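# Place the small round tin into the desk bin

## Task

Get the small round tin into the storage bin on the desk so that no part of it sticks out past the bin's rim. The bin must hold nothing else and have nothing resting on it, must stand upright, and must sit nearly entirely on the desk. The robot has to release the tin and back away, must not topple or be left leaning, and the result has to hold up without the robot supporting anything.

## Robot and tools

Robot: a TidyBot++ mobile base (0.54 m long, 0.50 m wide, 0.38 m tall) on four driven casters, carrying one seven-joint arm with a two-finger gripper. The shoulder sits 0.12 m ahead of the base centre and 0.68 m off the floor. Cameras: base_camera (fixed on the base, looking forward) and wrist_camera (on the hand, looking along the fingers). The arm starts folded with the hand pointing down. Occasionally a loose object gets a brief external shove.

Frames: the base frame has its origin on the floor below the base centre, x forward, y left, z up. hand_pose is reported in it and marks the point midway between the finger pads; its z axis runs out along the fingers and the fingers close along its y axis. The odometry frame is the base frame as it was when the scene began. Heading is positive to the left, within -3.142 to 3.142.

execute_actions(actions, cameras): actions is a list holding exactly one action, or empty to just read the state and images. One action may contain "base", "joints", or both, plus optional "speeds"; its motions start together. "base" holds exactly one key, always a relative offset from where the base last measured itself: translate_m (metres, forward +, -2 to 2), strafe_m (metres, left +, -2 to 2) or rotate_rad (radians, counter-clockwise seen from above +, -6.3 to 6.3). "joints" is a single map, by name, of absolute targets: joint_1_rad to joint_7_rad in radians and gripper_pos on a 0 (open, about 85 mm gap) to 1 (closed) scale. Ranges: joint_2_rad ±2.249, joint_4_rad ±2.579, joint_6_rad ±2.099; joints 1, 3, 5, 7 are unlimited but go the short way, so turn them in steps below half a revolution. joint_1_rad positive turns the arm clockwise from above (opposite to rotate_rad). joint_7_rad at 1.57 with the hand down puts the fingers opening left and right. "speeds" caps that action's base speed: translate_m and strafe_m 0.05 to 0.5 m/s, rotate_rad 0.1 to 1.57 rad/s (defaults are the maxima); a base move needing over 8.667 s is refused. No action runs past 15 s. An unknown key or out-of-range number rejects the whole call. cameras: list of "base_camera", "wrist_camera" or "all"; omitted or null gives all, [] gives none. Images come from the end of the call, in the order listed on the "pictures" line.

wait(seconds): 0 to 10 s with no new command; returns state and images. zoom_image(camera, region): region is [x0, y0, x1, y1] in pixels of that camera's latest full image, at most 504 by 504. Image sizes: base_camera 644x364 pinhole, wrist_camera 644x476 fisheye. read_manual(section): only licence texts, moves nothing. finished_scene(scene): give the current scene's number; it is final and reports success, so only call it once the tin is settled, released and the robot is clear.

Arm geometry: with joint_1_rad 0, joint_3_rad 3.14, joint_5_rad 0 the arm stays in the vertical plane through base x. Segment tilts from vertical (forward +): upper arm (0.42 m) = j2; forearm (0.31 m) = j2 - j4; hand (0.31 m to the hand point) = j2 - j4 - j6. Sum length*sin for reach ahead of the shoulder and length*cos for height above it. A downward-pointing hand reaches at most about 0.94 m high, and only near the base. Closed fingertips stick out about 20 mm beyond the hand point.

Result lines: joint_positions, hand_pose, base_odometry (wheel-count based, so slip looks like travel and drifts a few cm and degrees over many moves), base_tilt in degrees (forward/right positive), motor_effort in percent with the peak in brackets (biased and noisy). base_status and joint_status: "done"; "off_target" (stopped short, may still push); "contact_stop" or "time_out" (target dropped, holds position); "not_followed" with "joint command not followed" and a "cause:" line when a self-collision check withheld arm targets (they may be retried later); "limit_stop_at_motor_heat" after overheating. A base "done" only means wheels turned; a blocked base can report done well short. For the gripper at 1, "done" means empty hands and "off_target" means something is held. on_its_own lists uncommanded motion. Warnings: ARM HIT (arm struck base or itself), MOTOR HOT (from 60 °C), OVER-TEMPERATURE FAULT (75 °C, arm sags). A torque fault (joints 1-4 above 104.5 N m, joints 5-7 above 51.3 N m) freezes arm and gripper for 10 s and skips the rest of the call.

Accuracy: friction and load leave joints slightly off, so the hand often lands 1-2 cm from the computed spot. Correct by sending last command plus (wanted minus read); never command a loaded joint to its current reading. Trust camera images over hand_pose. Joints left out of an action may still be pushing toward older targets. The robot holds its last command while you think.

Avoid: driving while the arm is caught on something high (tipping), shoving with a raised hand, driving the arm into objects, dropping or slamming the tin, tipping or dragging the bin off the desk, knocking other items into it. Open the gripper inside the bin, lift out, and back away before finishing.

Each tool is called after ">>>" as name(argument=value, ...), one argument or row to a line, values as JSON.

## Session

>>> execute_actions(
  actions=[],
)

Scene clock: 0.00 s.
base_odometry: x=+0.000 y=+0.000 heading=+0.000 (m, m, rad; odometry frame)
base_tilt: forward=-0.1 right=+1.2 (deg)
base_status: not commanded
joint_positions: joint_1_rad=+0.049 joint_2_rad=-0.367 joint_3_rad=+3.100 joint_4_rad=-2.505 joint_5_rad=-0.037 joint_6_rad=-0.870 joint_7_rad=+1.573 gripper_pos=+0.000
joint_status: not commanded
motor_effort: joint_1_rad=+1 joint_2_rad=-3 joint_3_rad=+2 joint_4_rad=+16 joint_5_rad=+0 joint_6_rad=+1 joint_7_rad=+0 (%)
hand_pose: x=+0.2744 y=+0.0072 z=+0.5969 quat_wxyz=(-0.007, +0.998, -0.014, +0.067) (m; base frame)
pictures: base_camera, wrist_camera
Images, in order (width x height): base_camera 644x364, wrist_camera 644x476.

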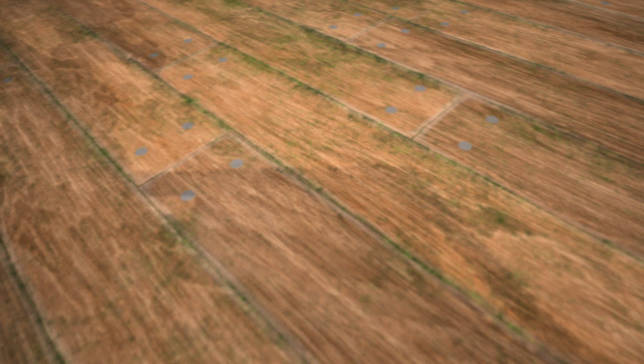

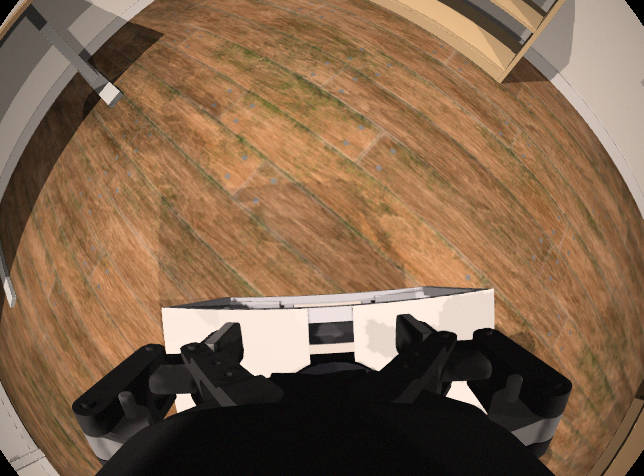

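>>> execute_actions(
  actions=[
    {"joints": {"joint_6_rad": 0.2, "joint_4_rad": -2.2}},
  ],
  cameras=["wrist_camera"],
)

Scene clock: 2.83 s.
base_odometry: x=+0.000 y=+0.000 heading=+0.000 (m, m, rad; odometry frame)
base_tilt: forward=-0.1 right=+1.1 (deg)
base_status: not commanded
joint_positions: joint_1_rad=+0.049 joint_2_rad=-0.367 joint_3_rad=+3.100 joint_4_rad=-2.201 joint_5_rad=-0.037 joint_6_rad=+0.194 joint_7_rad=+1.573 gripper_pos=+0.000
joint_status: all done
motor_effort: joint_1_rad=+0(0) joint_2_rad=-9(10) joint_3_rad=+2(2) joint_4_rad=+23(23) joint_5_rad=+1(0) joint_6_rad=+7(7) joint_7_rad=-1(0) (%)
hand_pose: x=+0.5819 y=-0.0011 z=+0.9708 quat_wxyz=(+0.000, +0.731, -0.013, +0.682) (m; base frame)
pictures: wrist_camera
Images, in order (width x height): wrist_camera 644x476.

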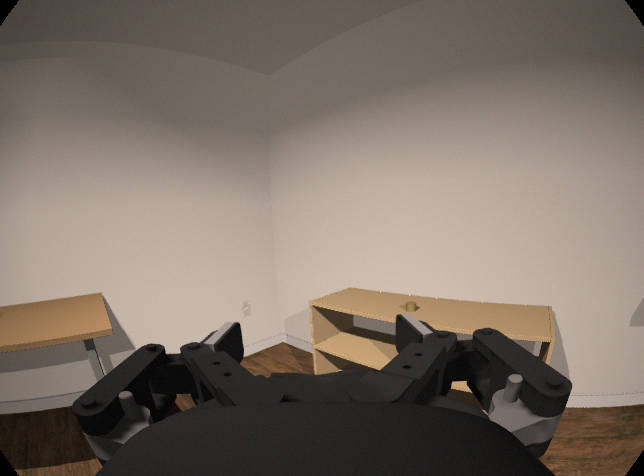

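>>> zoom_image(
  camera="wrist_camera",
  region=[300, 260, 560, 400],
)

>>> execute_actions(
  actions=[
    {"joints": {"joint_6_rad": -0.25, "joint_1_rad": -1.1}},
  ],
  cameras=["wrist_camera"],
)

Region (300, 260, 560, 400) of wrist_camera's 644x476 image, scaled by 1.938; it fills the top 271 rows of this view, and the rest is white.

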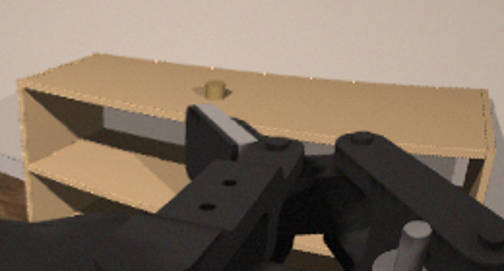

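Scene clock: 6.00 s.
base_odometry: x=+0.000 y=+0.000 heading=+0.000 (m, m, rad; odometry frame)
base_tilt: forward=-0.1 right=+1.2 (deg)
base_status: not commanded
joint_positions: joint_1_rad=-1.078 joint_2_rad=-0.367 joint_3_rad=+3.100 joint_4_rad=-2.201 joint_5_rad=-0.037 joint_6_rad=-0.229 joint_7_rad=+1.573 gripper_pos=+0.000
joint_status: all done
motor_effort: joint_1_rad=+0(1) joint_2_rad=-9(10) joint_3_rad=+1(2) joint_4_rad=+23(23) joint_5_rad=+0(0) joint_6_rad=+6(7) joint_7_rad=+0(0) (%)
hand_pose: x=+0.3005 y=+0.3862 z=+0.8454 quat_wxyz=(-0.277, +0.732, +0.448, +0.432) (m; base frame)
pictures: wrist_camera
Images, in order (width x height): wrist_camera 644x476.

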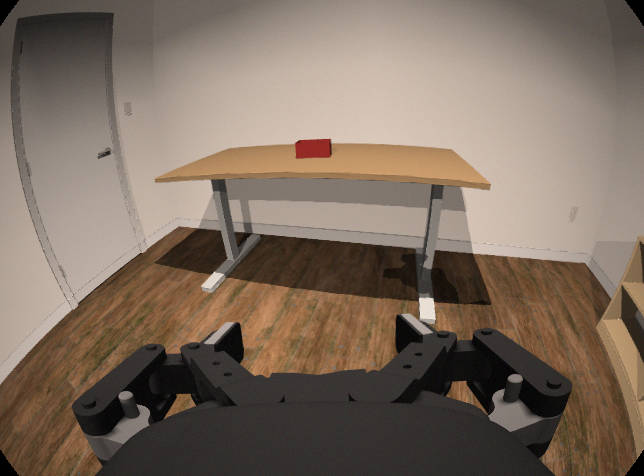

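>>> zoom_image(
  camera="wrist_camera",
  region=[250, 110, 390, 200],
)

Region (250, 110, 390, 200) of wrist_camera's 644x476 image, scaled by 3.600; it fills the top 324 rows of this view, and the rest is white.

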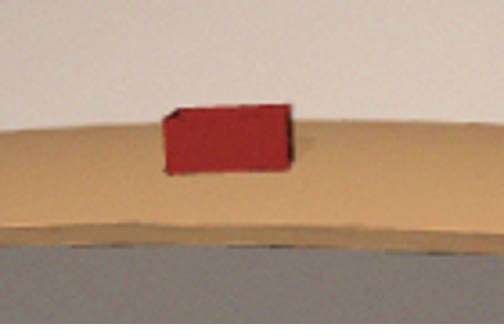

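>>> execute_actions(
  actions=[
    {"base": {"translate_m": 1.03}, "joints": {"joint_1_rad": 0.78, "joint_2_rad": 0.224, "joint_3_rad": 3.14, "joint_4_rad": -1.125, "joint_5_rad": 0.0, "joint_6_rad": -1.793, "joint_7_rad": 1.57}},
  ],
)

Scene clock: 35.57 s.
base_odometry: x=+1.030 y=-0.001 heading=+0.000 (m, m, rad; odometry frame)
base_tilt: forward=-0.1 right=+1.2 (deg)
base_status: done
joint_positions: joint_1_rad=+0.757 joint_2_rad=+0.210 joint_3_rad=+3.113 joint_4_rad=-1.140 joint_5_rad=-0.037 joint_6_rad=-1.771 joint_7_rad=+1.573 gripper_pos=+0.000
joint_status: all done
motor_effort: joint_1_rad=+0(1) joint_2_rad=-27(29) joint_3_rad=+0(5) joint_4_rad=+18(23) joint_5_rad=+0(0) joint_6_rad=-1(6) joint_7_rad=+0(0) (%)
hand_pose: x=+0.4253 y=-0.2582 z=+0.8511 quat_wxyz=(-0.016, +0.936, -0.352, +0.017) (m; base frame)
pictures: base_camera, wrist_camera
Images, in order (width x height): base_camera 644x364, wrist_camera 644x476.

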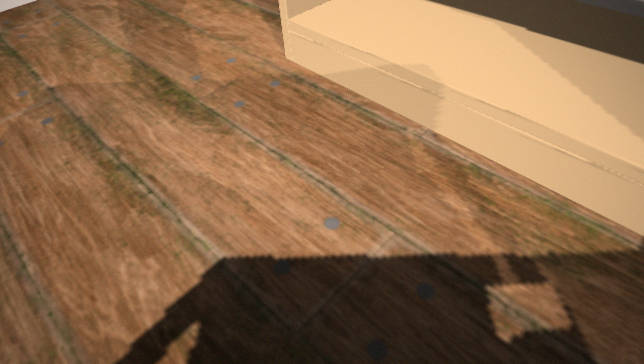

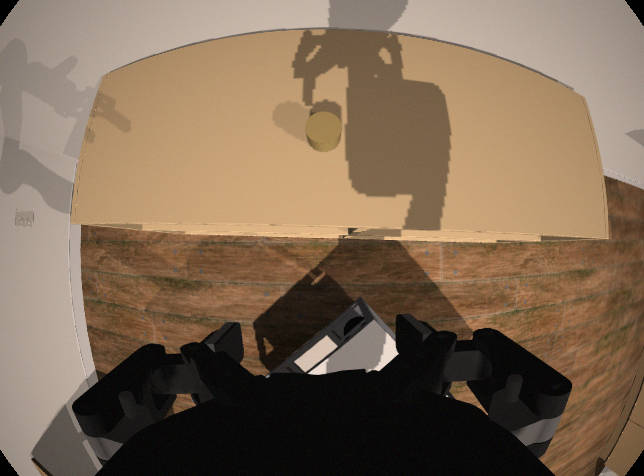

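>>> zoom_image(
  camera="wrist_camera",
  region=[270, 80, 390, 200],
)

Region (270, 80, 390, 200) of wrist_camera's 644x476 image, scaled by 4.200.

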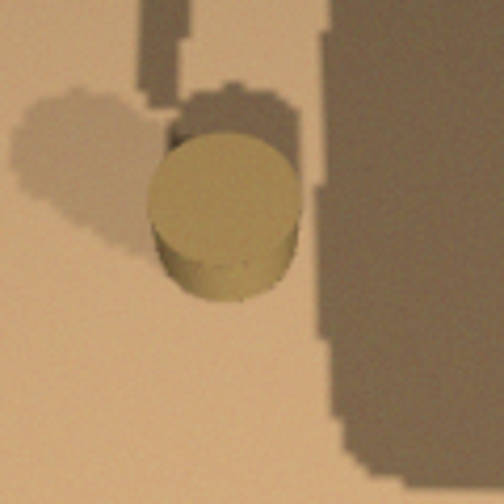

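>>> execute_actions(
  actions=[
    {"base": {"translate_m": 0.10}, "joints": {"joint_1_rad": 0.836, "joint_2_rad": 0.58, "joint_3_rad": 3.168, "joint_4_rad": -0.94, "joint_5_rad": 0.04, "joint_6_rad": -1.612, "joint_7_rad": 1.57}},
  ],
)

Scene clock: 55.37 s.
base_odometry: x=+1.130 y=-0.001 heading=-0.001 (m, m, rad; odometry frame)
base_tilt: forward=-0.1 right=+1.2 (deg)
base_status: done
joint_positions: joint_1_rad=+0.816 joint_2_rad=+0.583 joint_3_rad=+3.143 joint_4_rad=-0.956 joint_5_rad=-0.002 joint_6_rad=-1.631 joint_7_rad=+1.573 gripper_pos=+0.000
joint_status: all done
motor_effort: joint_1_rad=+0(2) joint_2_rad=-42(46) joint_3_rad=+1(1) joint_4_rad=+18(20) joint_5_rad=+1(0) joint_6_rad=-1(0) joint_7_rad=+0(0) (%)
hand_pose: x=+0.4880 y=-0.3900 z=+0.7319 quat_wxyz=(-0.006, +0.918, -0.396, -0.013) (m; base frame)
pictures: base_camera, wrist_camera
Images, in order (width x height): base_camera 644x364, wrist_camera 644x476.

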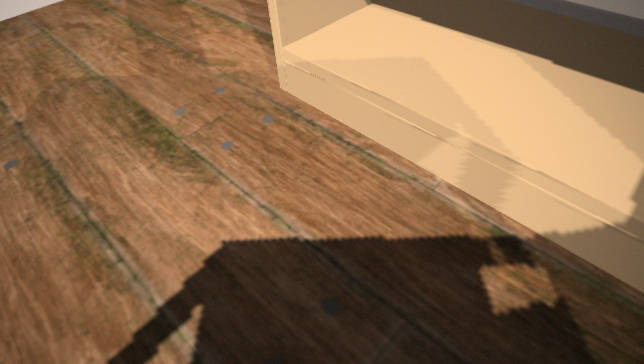

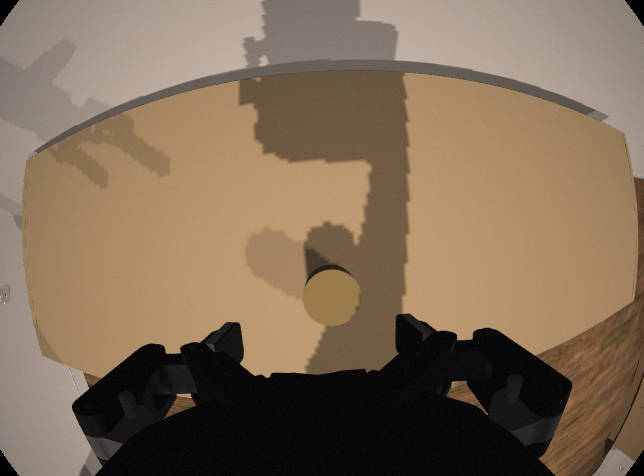

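>>> zoom_image(
  camera="wrist_camera",
  region=[220, 220, 440, 400],
)

Region (220, 220, 440, 400) of wrist_camera's 644x476 image, scaled by 2.291; it fills the top 412 rows of this view, and the rest is white.

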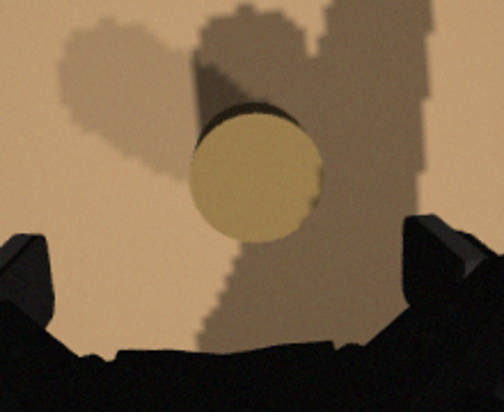

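>>> execute_actions(
  actions=[
    {"joints": {"joint_1_rad": 0.856, "joint_4_rad": -1.222, "joint_6_rad": -1.303}},
  ],
  cameras=["wrist_camera"],
)

Scene clock: 64.23 s.
base_odometry: x=+1.130 y=-0.001 heading=-0.001 (m, m, rad; odometry frame)
base_tilt: forward=-0.1 right=+1.2 (deg)
base_status: not commanded
joint_positions: joint_1_rad=+0.831 joint_2_rad=+0.583 joint_3_rad=+3.143 joint_4_rad=-1.211 joint_5_rad=-0.002 joint_6_rad=-1.323 joint_7_rad=+1.573 gripper_pos=+0.000
joint_status: all done
motor_effort: joint_1_rad=+1(1) joint_2_rad=-42(43) joint_3_rad=+0(1) joint_4_rad=+18(19) joint_5_rad=+0(1) joint_6_rad=+0(1) joint_7_rad=+0(0) (%)
hand_pose: x=+0.4879 y=-0.4024 z=+0.6524 quat_wxyz=(+0.005, +0.915, -0.403, +0.011) (m; base frame)
pictures: wrist_camera
Images, in order (width x height): wrist_camera 644x476.

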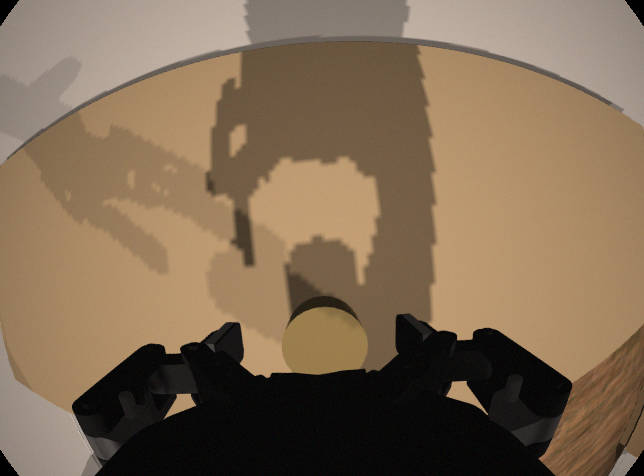

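>>> zoom_image(
  camera="wrist_camera",
  region=[200, 240, 440, 400],
)

Region (200, 240, 440, 400) of wrist_camera's 644x476 image, scaled by 2.100.

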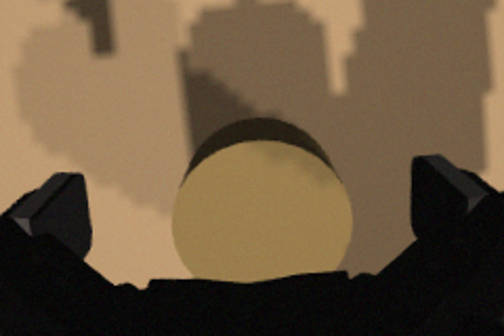

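>>> execute_actions(
  actions=[
    {"joints": {"joint_1_rad": 0.862, "joint_4_rad": -1.288, "joint_6_rad": -1.246}},
  ],
  cameras=["wrist_camera"],
)

Scene clock: 74.43 s.
base_odometry: x=+1.130 y=-0.001 heading=-0.001 (m, m, rad; odometry frame)
base_tilt: forward=-0.2 right=+1.2 (deg)
base_status: not commanded
joint_positions: joint_1_rad=+0.837 joint_2_rad=+0.583 joint_3_rad=+3.143 joint_4_rad=-1.279 joint_5_rad=-0.002 joint_6_rad=-1.267 joint_7_rad=+1.573 gripper_pos=+0.000
joint_status: all done
motor_effort: joint_1_rad=+0(1) joint_2_rad=-41(43) joint_3_rad=+0(1) joint_4_rad=+18(19) joint_5_rad=+0(0) joint_6_rad=-1(0) joint_7_rad=+0(0) (%)
hand_pose: x=+0.4794 y=-0.3976 z=+0.6316 quat_wxyz=(+0.002, +0.914, -0.406, +0.006) (m; base frame)
pictures: wrist_camera
Images, in order (width x height): wrist_camera 644x476.

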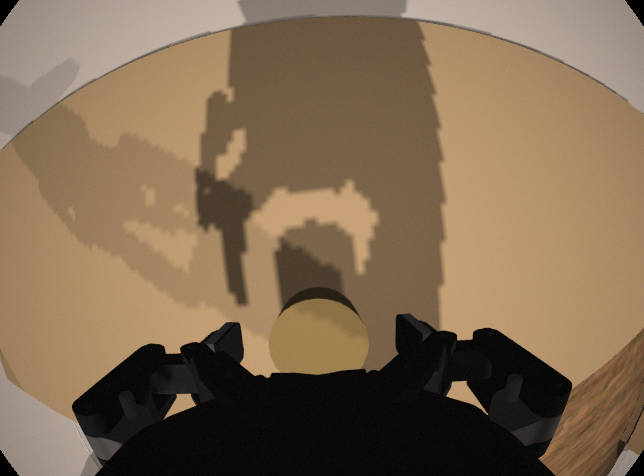

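>>> execute_actions(
  actions=[
    {"joints": {"joint_4_rad": -1.305, "joint_6_rad": -1.229, "gripper_pos": 1.0}},
  ],
  cameras=["wrist_camera"],
)

Scene clock: 77.07 s.
base_odometry: x=+1.130 y=-0.001 heading=-0.001 (m, m, rad; odometry frame)
base_tilt: forward=-0.1 right=+1.2 (deg)
base_status: not commanded
joint_positions: joint_1_rad=+0.837 joint_2_rad=+0.581 joint_3_rad=+3.143 joint_4_rad=-1.294 joint_5_rad=-0.002 joint_6_rad=-1.249 joint_7_rad=+1.573 gripper_pos=+0.482
joint_status: gripper_pos off_target (ended at +0.482, target +1.000); the others done
motor_effort: joint_1_rad=+0(0) joint_2_rad=-41(42) joint_3_rad=+0(1) joint_4_rad=+17(18) joint_5_rad=+1(0) joint_6_rad=-1(0) joint_7_rad=+0(0) (%)
hand_pose: x=+0.4790 y=-0.3975 z=+0.6282 quat_wxyz=(+0.003, +0.914, -0.406, +0.008) (m; base frame)
pictures: wrist_camera
Images, in order (width x height): wrist_camera 644x476.

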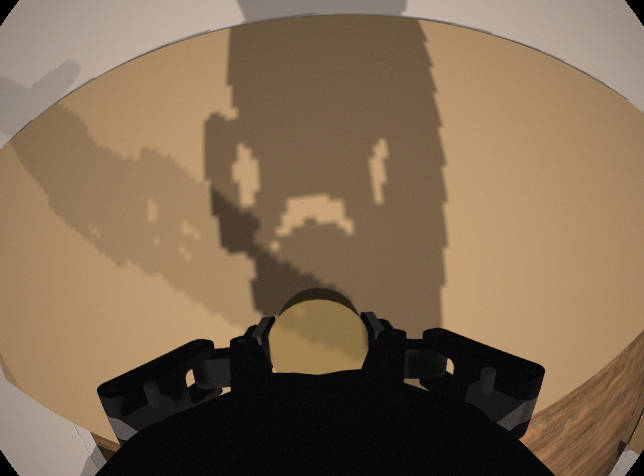

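>>> execute_actions(
  actions=[
    {"base": {"rotate_rad": 0.62}, "joints": {"joint_1_rad": -0.29, "joint_2_rad": 0.125, "joint_4_rad": -1.055, "joint_6_rad": -1.80}, "speeds": {"rotate_rad": 0.9}},
  ],
)

Scene clock: 90.13 s.
base_odometry: x=+1.130 y=-0.001 heading=+0.619 (m, m, rad; odometry frame)
base_tilt: forward=-0.1 right=+1.2 (deg)
base_status: done
joint_positions: joint_1_rad=-0.269 joint_2_rad=+0.144 joint_3_rad=+3.163 joint_4_rad=-1.071 joint_5_rad=+0.008 joint_6_rad=-1.780 joint_7_rad=+1.573 gripper_pos=+0.482
joint_status: all done
motor_effort: joint_1_rad=+0(6) joint_2_rad=-25(44) joint_3_rad=+1(3) joint_4_rad=+18(19) joint_5_rad=+0(2) joint_6_rad=+0(1) joint_7_rad=+0(0) (%)
hand_pose: x=+0.5077 y=+0.0982 z=+0.8997 quat_wxyz=(-0.004, +0.990, +0.124, +0.073) (m; base frame)
pictures: base_camera, wrist_camera
Images, in order (width x height): base_camera 644x364, wrist_camera 644x476.

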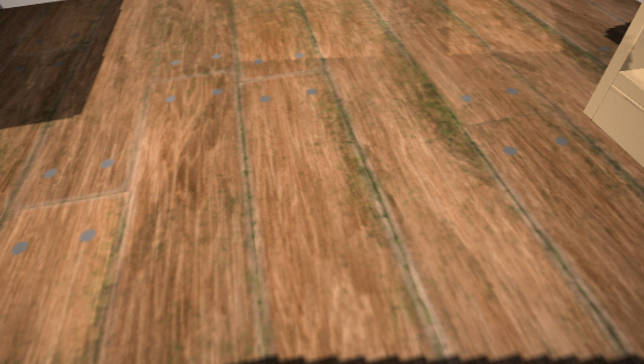

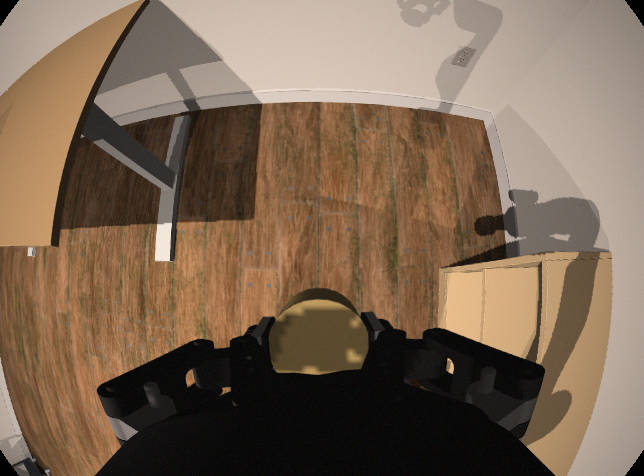

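>>> execute_actions(
  actions=[
    {"base": {"strafe_m": 1.25}, "joints": {"joint_3_rad": 3.13, "joint_5_rad": 0.02}},
  ],
)

Scene clock: 95.30 s.
base_odometry: x=+0.404 y=+1.017 heading=+0.620 (m, m, rad; odometry frame)
base_tilt: forward=-0.2 right=+1.2 (deg)
base_status: done
joint_positions: joint_1_rad=-0.274 joint_2_rad=+0.144 joint_3_rad=+3.150 joint_4_rad=-1.071 joint_5_rad=+0.008 joint_6_rad=-1.780 joint_7_rad=+1.573 gripper_pos=+0.482
joint_status: all done
motor_effort: joint_1_rad=+0(2) joint_2_rad=-25(26) joint_3_rad=+1(0) joint_4_rad=+18(19) joint_5_rad=+1(0) joint_6_rad=+0(0) joint_7_rad=+0(0) (%)
hand_pose: x=+0.5058 y=+0.1046 z=+0.8998 quat_wxyz=(-0.005, +0.988, +0.132, +0.073) (m; base frame)
pictures: base_camera, wrist_camera
Images, in order (width x height): base_camera 644x364, wrist_camera 644x476.

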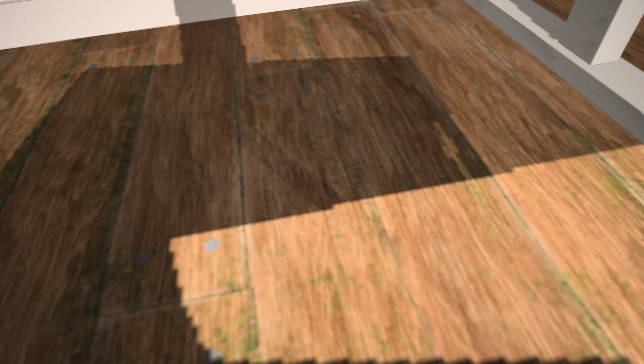

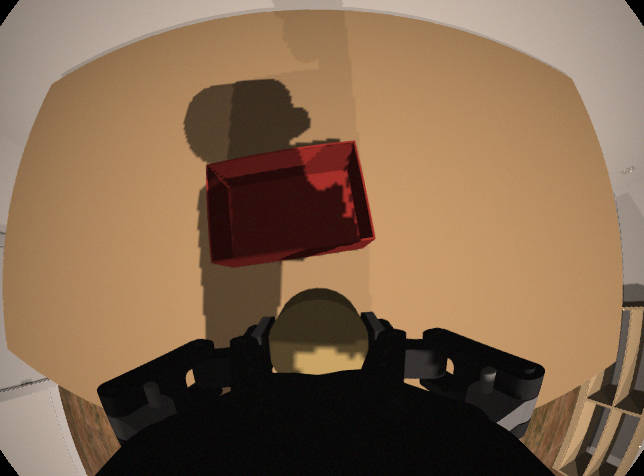

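>>> zoom_image(
  camera="wrist_camera",
  region=[190, 120, 400, 290],
)

Region (190, 120, 400, 290) of wrist_camera's 644x476 image, scaled by 2.400; it fills the top 408 rows of this view, and the rest is white.

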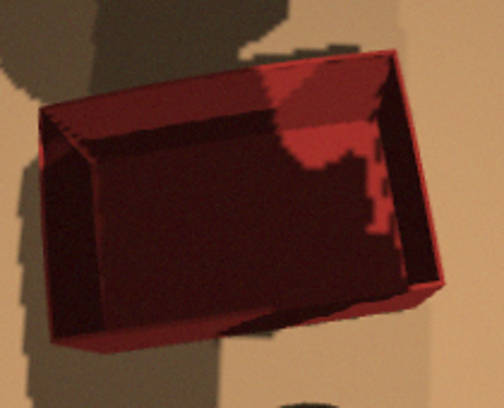

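>>> execute_actions(
  actions=[
    {"joints": {"joint_1_rad": -0.352, "joint_2_rad": 0.549, "joint_4_rad": -0.625, "joint_6_rad": -1.969, "joint_7_rad": 1.65}},
  ],
  cameras=["wrist_camera"],
)

Scene clock: 112.77 s.
base_odometry: x=+0.404 y=+1.017 heading=+0.620 (m, m, rad; odometry frame)
base_tilt: forward=-0.1 right=+1.2 (deg)
base_status: not commanded
joint_positions: joint_1_rad=-0.327 joint_2_rad=+0.547 joint_3_rad=+3.150 joint_4_rad=-0.642 joint_5_rad=+0.008 joint_6_rad=-1.947 joint_7_rad=+1.626 gripper_pos=+0.482
joint_status: all done
motor_effort: joint_1_rad=+0(0) joint_2_rad=-39(43) joint_3_rad=+1(1) joint_4_rad=+17(18) joint_5_rad=+1(1) joint_6_rad=-1(1) joint_7_rad=+0(0) (%)
hand_pose: x=+0.6053 y=+0.1612 z=+0.8467 quat_wxyz=(+0.005, +0.983, +0.185, +0.003) (m; base frame)
pictures: wrist_camera
Images, in order (width x height): wrist_camera 644x476.

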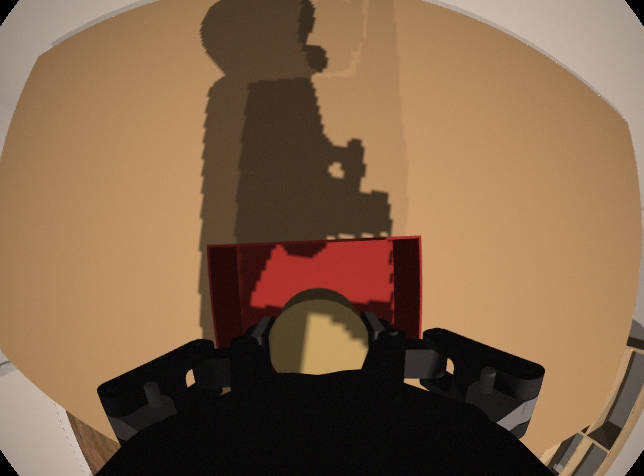

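>>> execute_actions(
  actions=[
    {"joints": {"joint_1_rad": -0.358, "joint_2_rad": 0.467, "joint_4_rad": -1.064, "joint_6_rad": -1.574}},
  ],
  cameras=["wrist_camera"],
)

Scene clock: 118.43 s.
base_odometry: x=+0.404 y=+1.017 heading=+0.620 (m, m, rad; odometry frame)
base_tilt: forward=-0.2 right=+1.2 (deg)
base_status: not commanded
joint_positions: joint_1_rad=-0.332 joint_2_rad=+0.492 joint_3_rad=+3.150 joint_4_rad=-1.052 joint_5_rad=+0.008 joint_6_rad=-1.595 joint_7_rad=+1.626 gripper_pos=+0.482
joint_status: all done
motor_effort: joint_1_rad=+0(0) joint_2_rad=-38(40) joint_3_rad=+0(1) joint_4_rad=+18(18) joint_5_rad=+1(1) joint_6_rad=-1(0) joint_7_rad=+1(0) (%)
hand_pose: x=+0.6064 y=+0.1632 z=+0.7496 quat_wxyz=(+0.006, +0.982, +0.189, +0.002) (m; base frame)
pictures: wrist_camera
Images, in order (width x height): wrist_camera 644x476.

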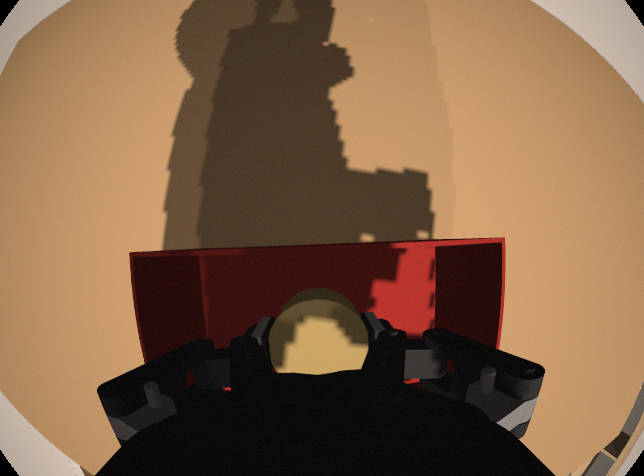

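>>> zoom_image(
  camera="wrist_camera",
  region=[110, 220, 530, 400],
)

Region (110, 220, 530, 400) of wrist_camera's 644x476 image, scaled by 1.200; it fills the top 216 rows of this view, and the rest is white.

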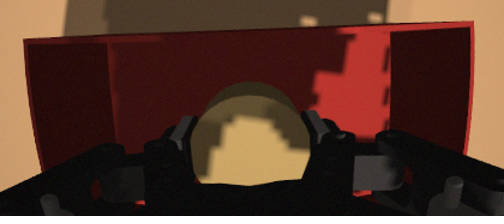

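>>> execute_actions(
  actions=[
    {"joints": {"joint_4_rad": -1.092, "joint_6_rad": -1.546}},
  ],
  cameras=["wrist_camera"],
)

>>> execute_actions(
  actions=[
    {"joints": {"gripper_pos": 0.33}},
  ],
  cameras=["wrist_camera"],
)

Scene clock: 122.43 s.
base_odometry: x=+0.404 y=+1.017 heading=+0.620 (m, m, rad; odometry frame)
base_tilt: forward=-0.2 right=+1.2 (deg)
base_status: not commanded
joint_positions: joint_1_rad=-0.332 joint_2_rad=+0.489 joint_3_rad=+3.150 joint_4_rad=-1.081 joint_5_rad=+0.008 joint_6_rad=-1.566 joint_7_rad=+1.626 gripper_pos=+0.482
joint_status: all done
motor_effort: joint_1_rad=+0(1) joint_2_rad=-38(40) joint_3_rad=-1(1) joint_4_rad=+18(19) joint_5_rad=+1(1) joint_6_rad=+0(1) joint_7_rad=+0(0) (%)
hand_pose: x=+0.6063 y=+0.1631 z=+0.7424 quat_wxyz=(+0.005, +0.982, +0.189, +0.004) (m; base frame)
pictures: wrist_camera
Images, in order (width x height): wrist_camera 644x476.

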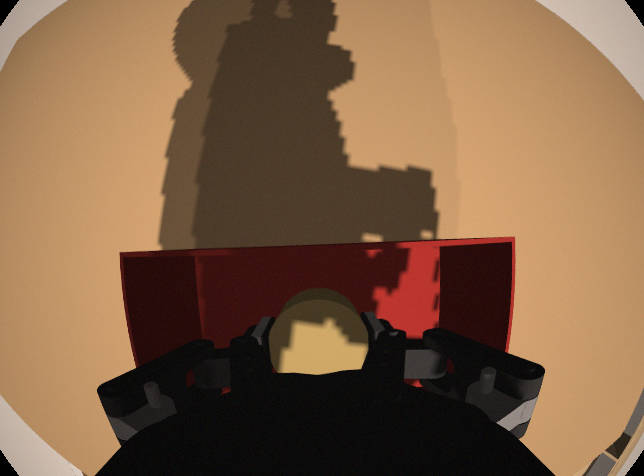

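Scene clock: 123.33 s.
base_odometry: x=+0.404 y=+1.017 heading=+0.620 (m, m, rad; odometry frame)
base_tilt: forward=-0.1 right=+1.1 (deg)
base_status: not commanded
joint_positions: joint_1_rad=-0.332 joint_2_rad=+0.489 joint_3_rad=+3.150 joint_4_rad=-1.081 joint_5_rad=+0.008 joint_6_rad=-1.566 joint_7_rad=+1.626 gripper_pos=+0.330
joint_status: all done
motor_effort: joint_1_rad=+0(0) joint_2_rad=-38(39) joint_3_rad=+1(2) joint_4_rad=+18(18) joint_5_rad=+1(1) joint_6_rad=-1(1) joint_7_rad=+0(0) (%)
hand_pose: x=+0.6062 y=+0.1631 z=+0.7424 quat_wxyz=(+0.005, +0.982, +0.189, +0.004) (m; base frame)
pictures: wrist_camera
Images, in order (width x height): wrist_camera 644x476.

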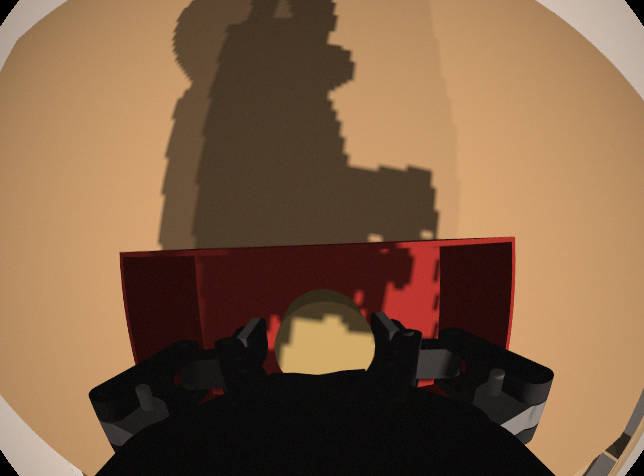

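>>> execute_actions(
  actions=[
    {"joints": {"joint_4_rad": -0.65, "joint_6_rad": -1.96}},
  ],
  cameras=["wrist_camera"],
)

Scene clock: 126.07 s.
base_odometry: x=+0.404 y=+1.017 heading=+0.620 (m, m, rad; odometry frame)
base_tilt: forward=-0.2 right=+1.2 (deg)
base_status: not commanded
joint_positions: joint_1_rad=-0.332 joint_2_rad=+0.482 joint_3_rad=+3.150 joint_4_rad=-0.662 joint_5_rad=+0.008 joint_6_rad=-1.940 joint_7_rad=+1.626 gripper_pos=+0.330
joint_status: all done
motor_effort: joint_1_rad=+1(0) joint_2_rad=-37(40) joint_3_rad=+1(1) joint_4_rad=+16(19) joint_5_rad=+1(1) joint_6_rad=+0(0) joint_7_rad=+0(0) (%)
hand_pose: x=+0.5921 y=+0.1591 z=+0.8740 quat_wxyz=(+0.002, +0.982, +0.187, +0.029) (m; base frame)
pictures: wrist_camera
Images, in order (width x height): wrist_camera 644x476.

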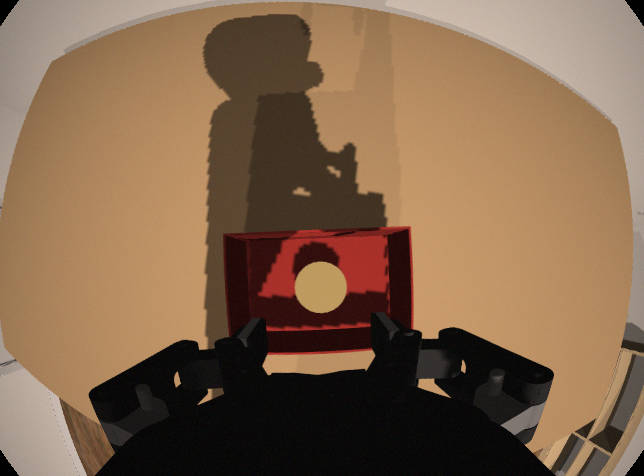

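The tin is in the bin. Backing away to clear.

>>> execute_actions(
  actions=[
    {"base": {"translate_m": -0.4}, "joints": {"joint_2_rad": 0.0, "joint_4_rad": -1.1, "joint_6_rad": -1.5}},
  ],
)

Scene clock: 129.20 s.
base_odometry: x=+0.078 y=+0.784 heading=+0.620 (m, m, rad; odometry frame)
base_tilt: forward=-0.2 right=+1.2 (deg)
base_status: done
joint_positions: joint_1_rad=-0.336 joint_2_rad=-0.012 joint_3_rad=+3.150 joint_4_rad=-1.083 joint_5_rad=+0.008 joint_6_rad=-1.522 joint_7_rad=+1.626 gripper_pos=+0.330
joint_status: all done
motor_effort: joint_1_rad=+0(0) joint_2_rad=-19(43) joint_3_rad=+1(0) joint_4_rad=+19(19) joint_5_rad=+1(2) joint_6_rad=+4(3) joint_7_rad=+0(0) (%)
hand_pose: x=+0.5296 y=+0.1384 z=+0.9875 quat_wxyz=(-0.033, +0.945, +0.182, +0.269) (m; base frame)
pictures: base_camera, wrist_camera
Images, in order (width x height): base_camera 644x364, wrist_camera 644x476.

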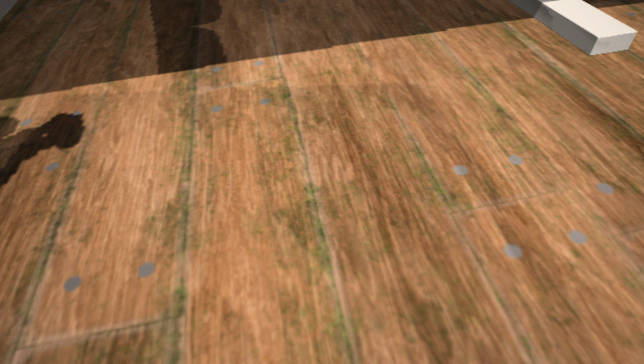

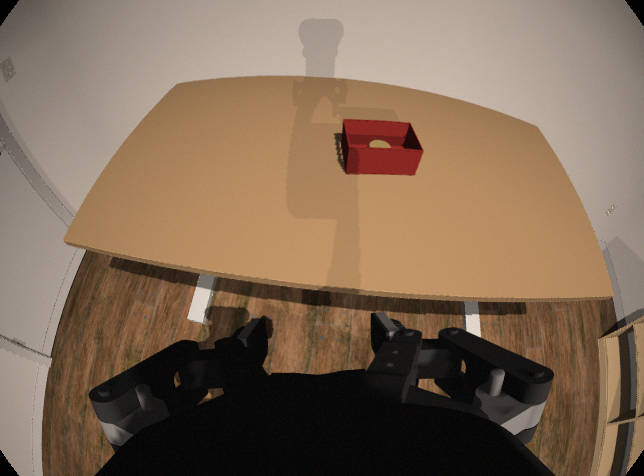

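>>> finished_scene(
  scene=1,
)

The scene is finished: the task was done.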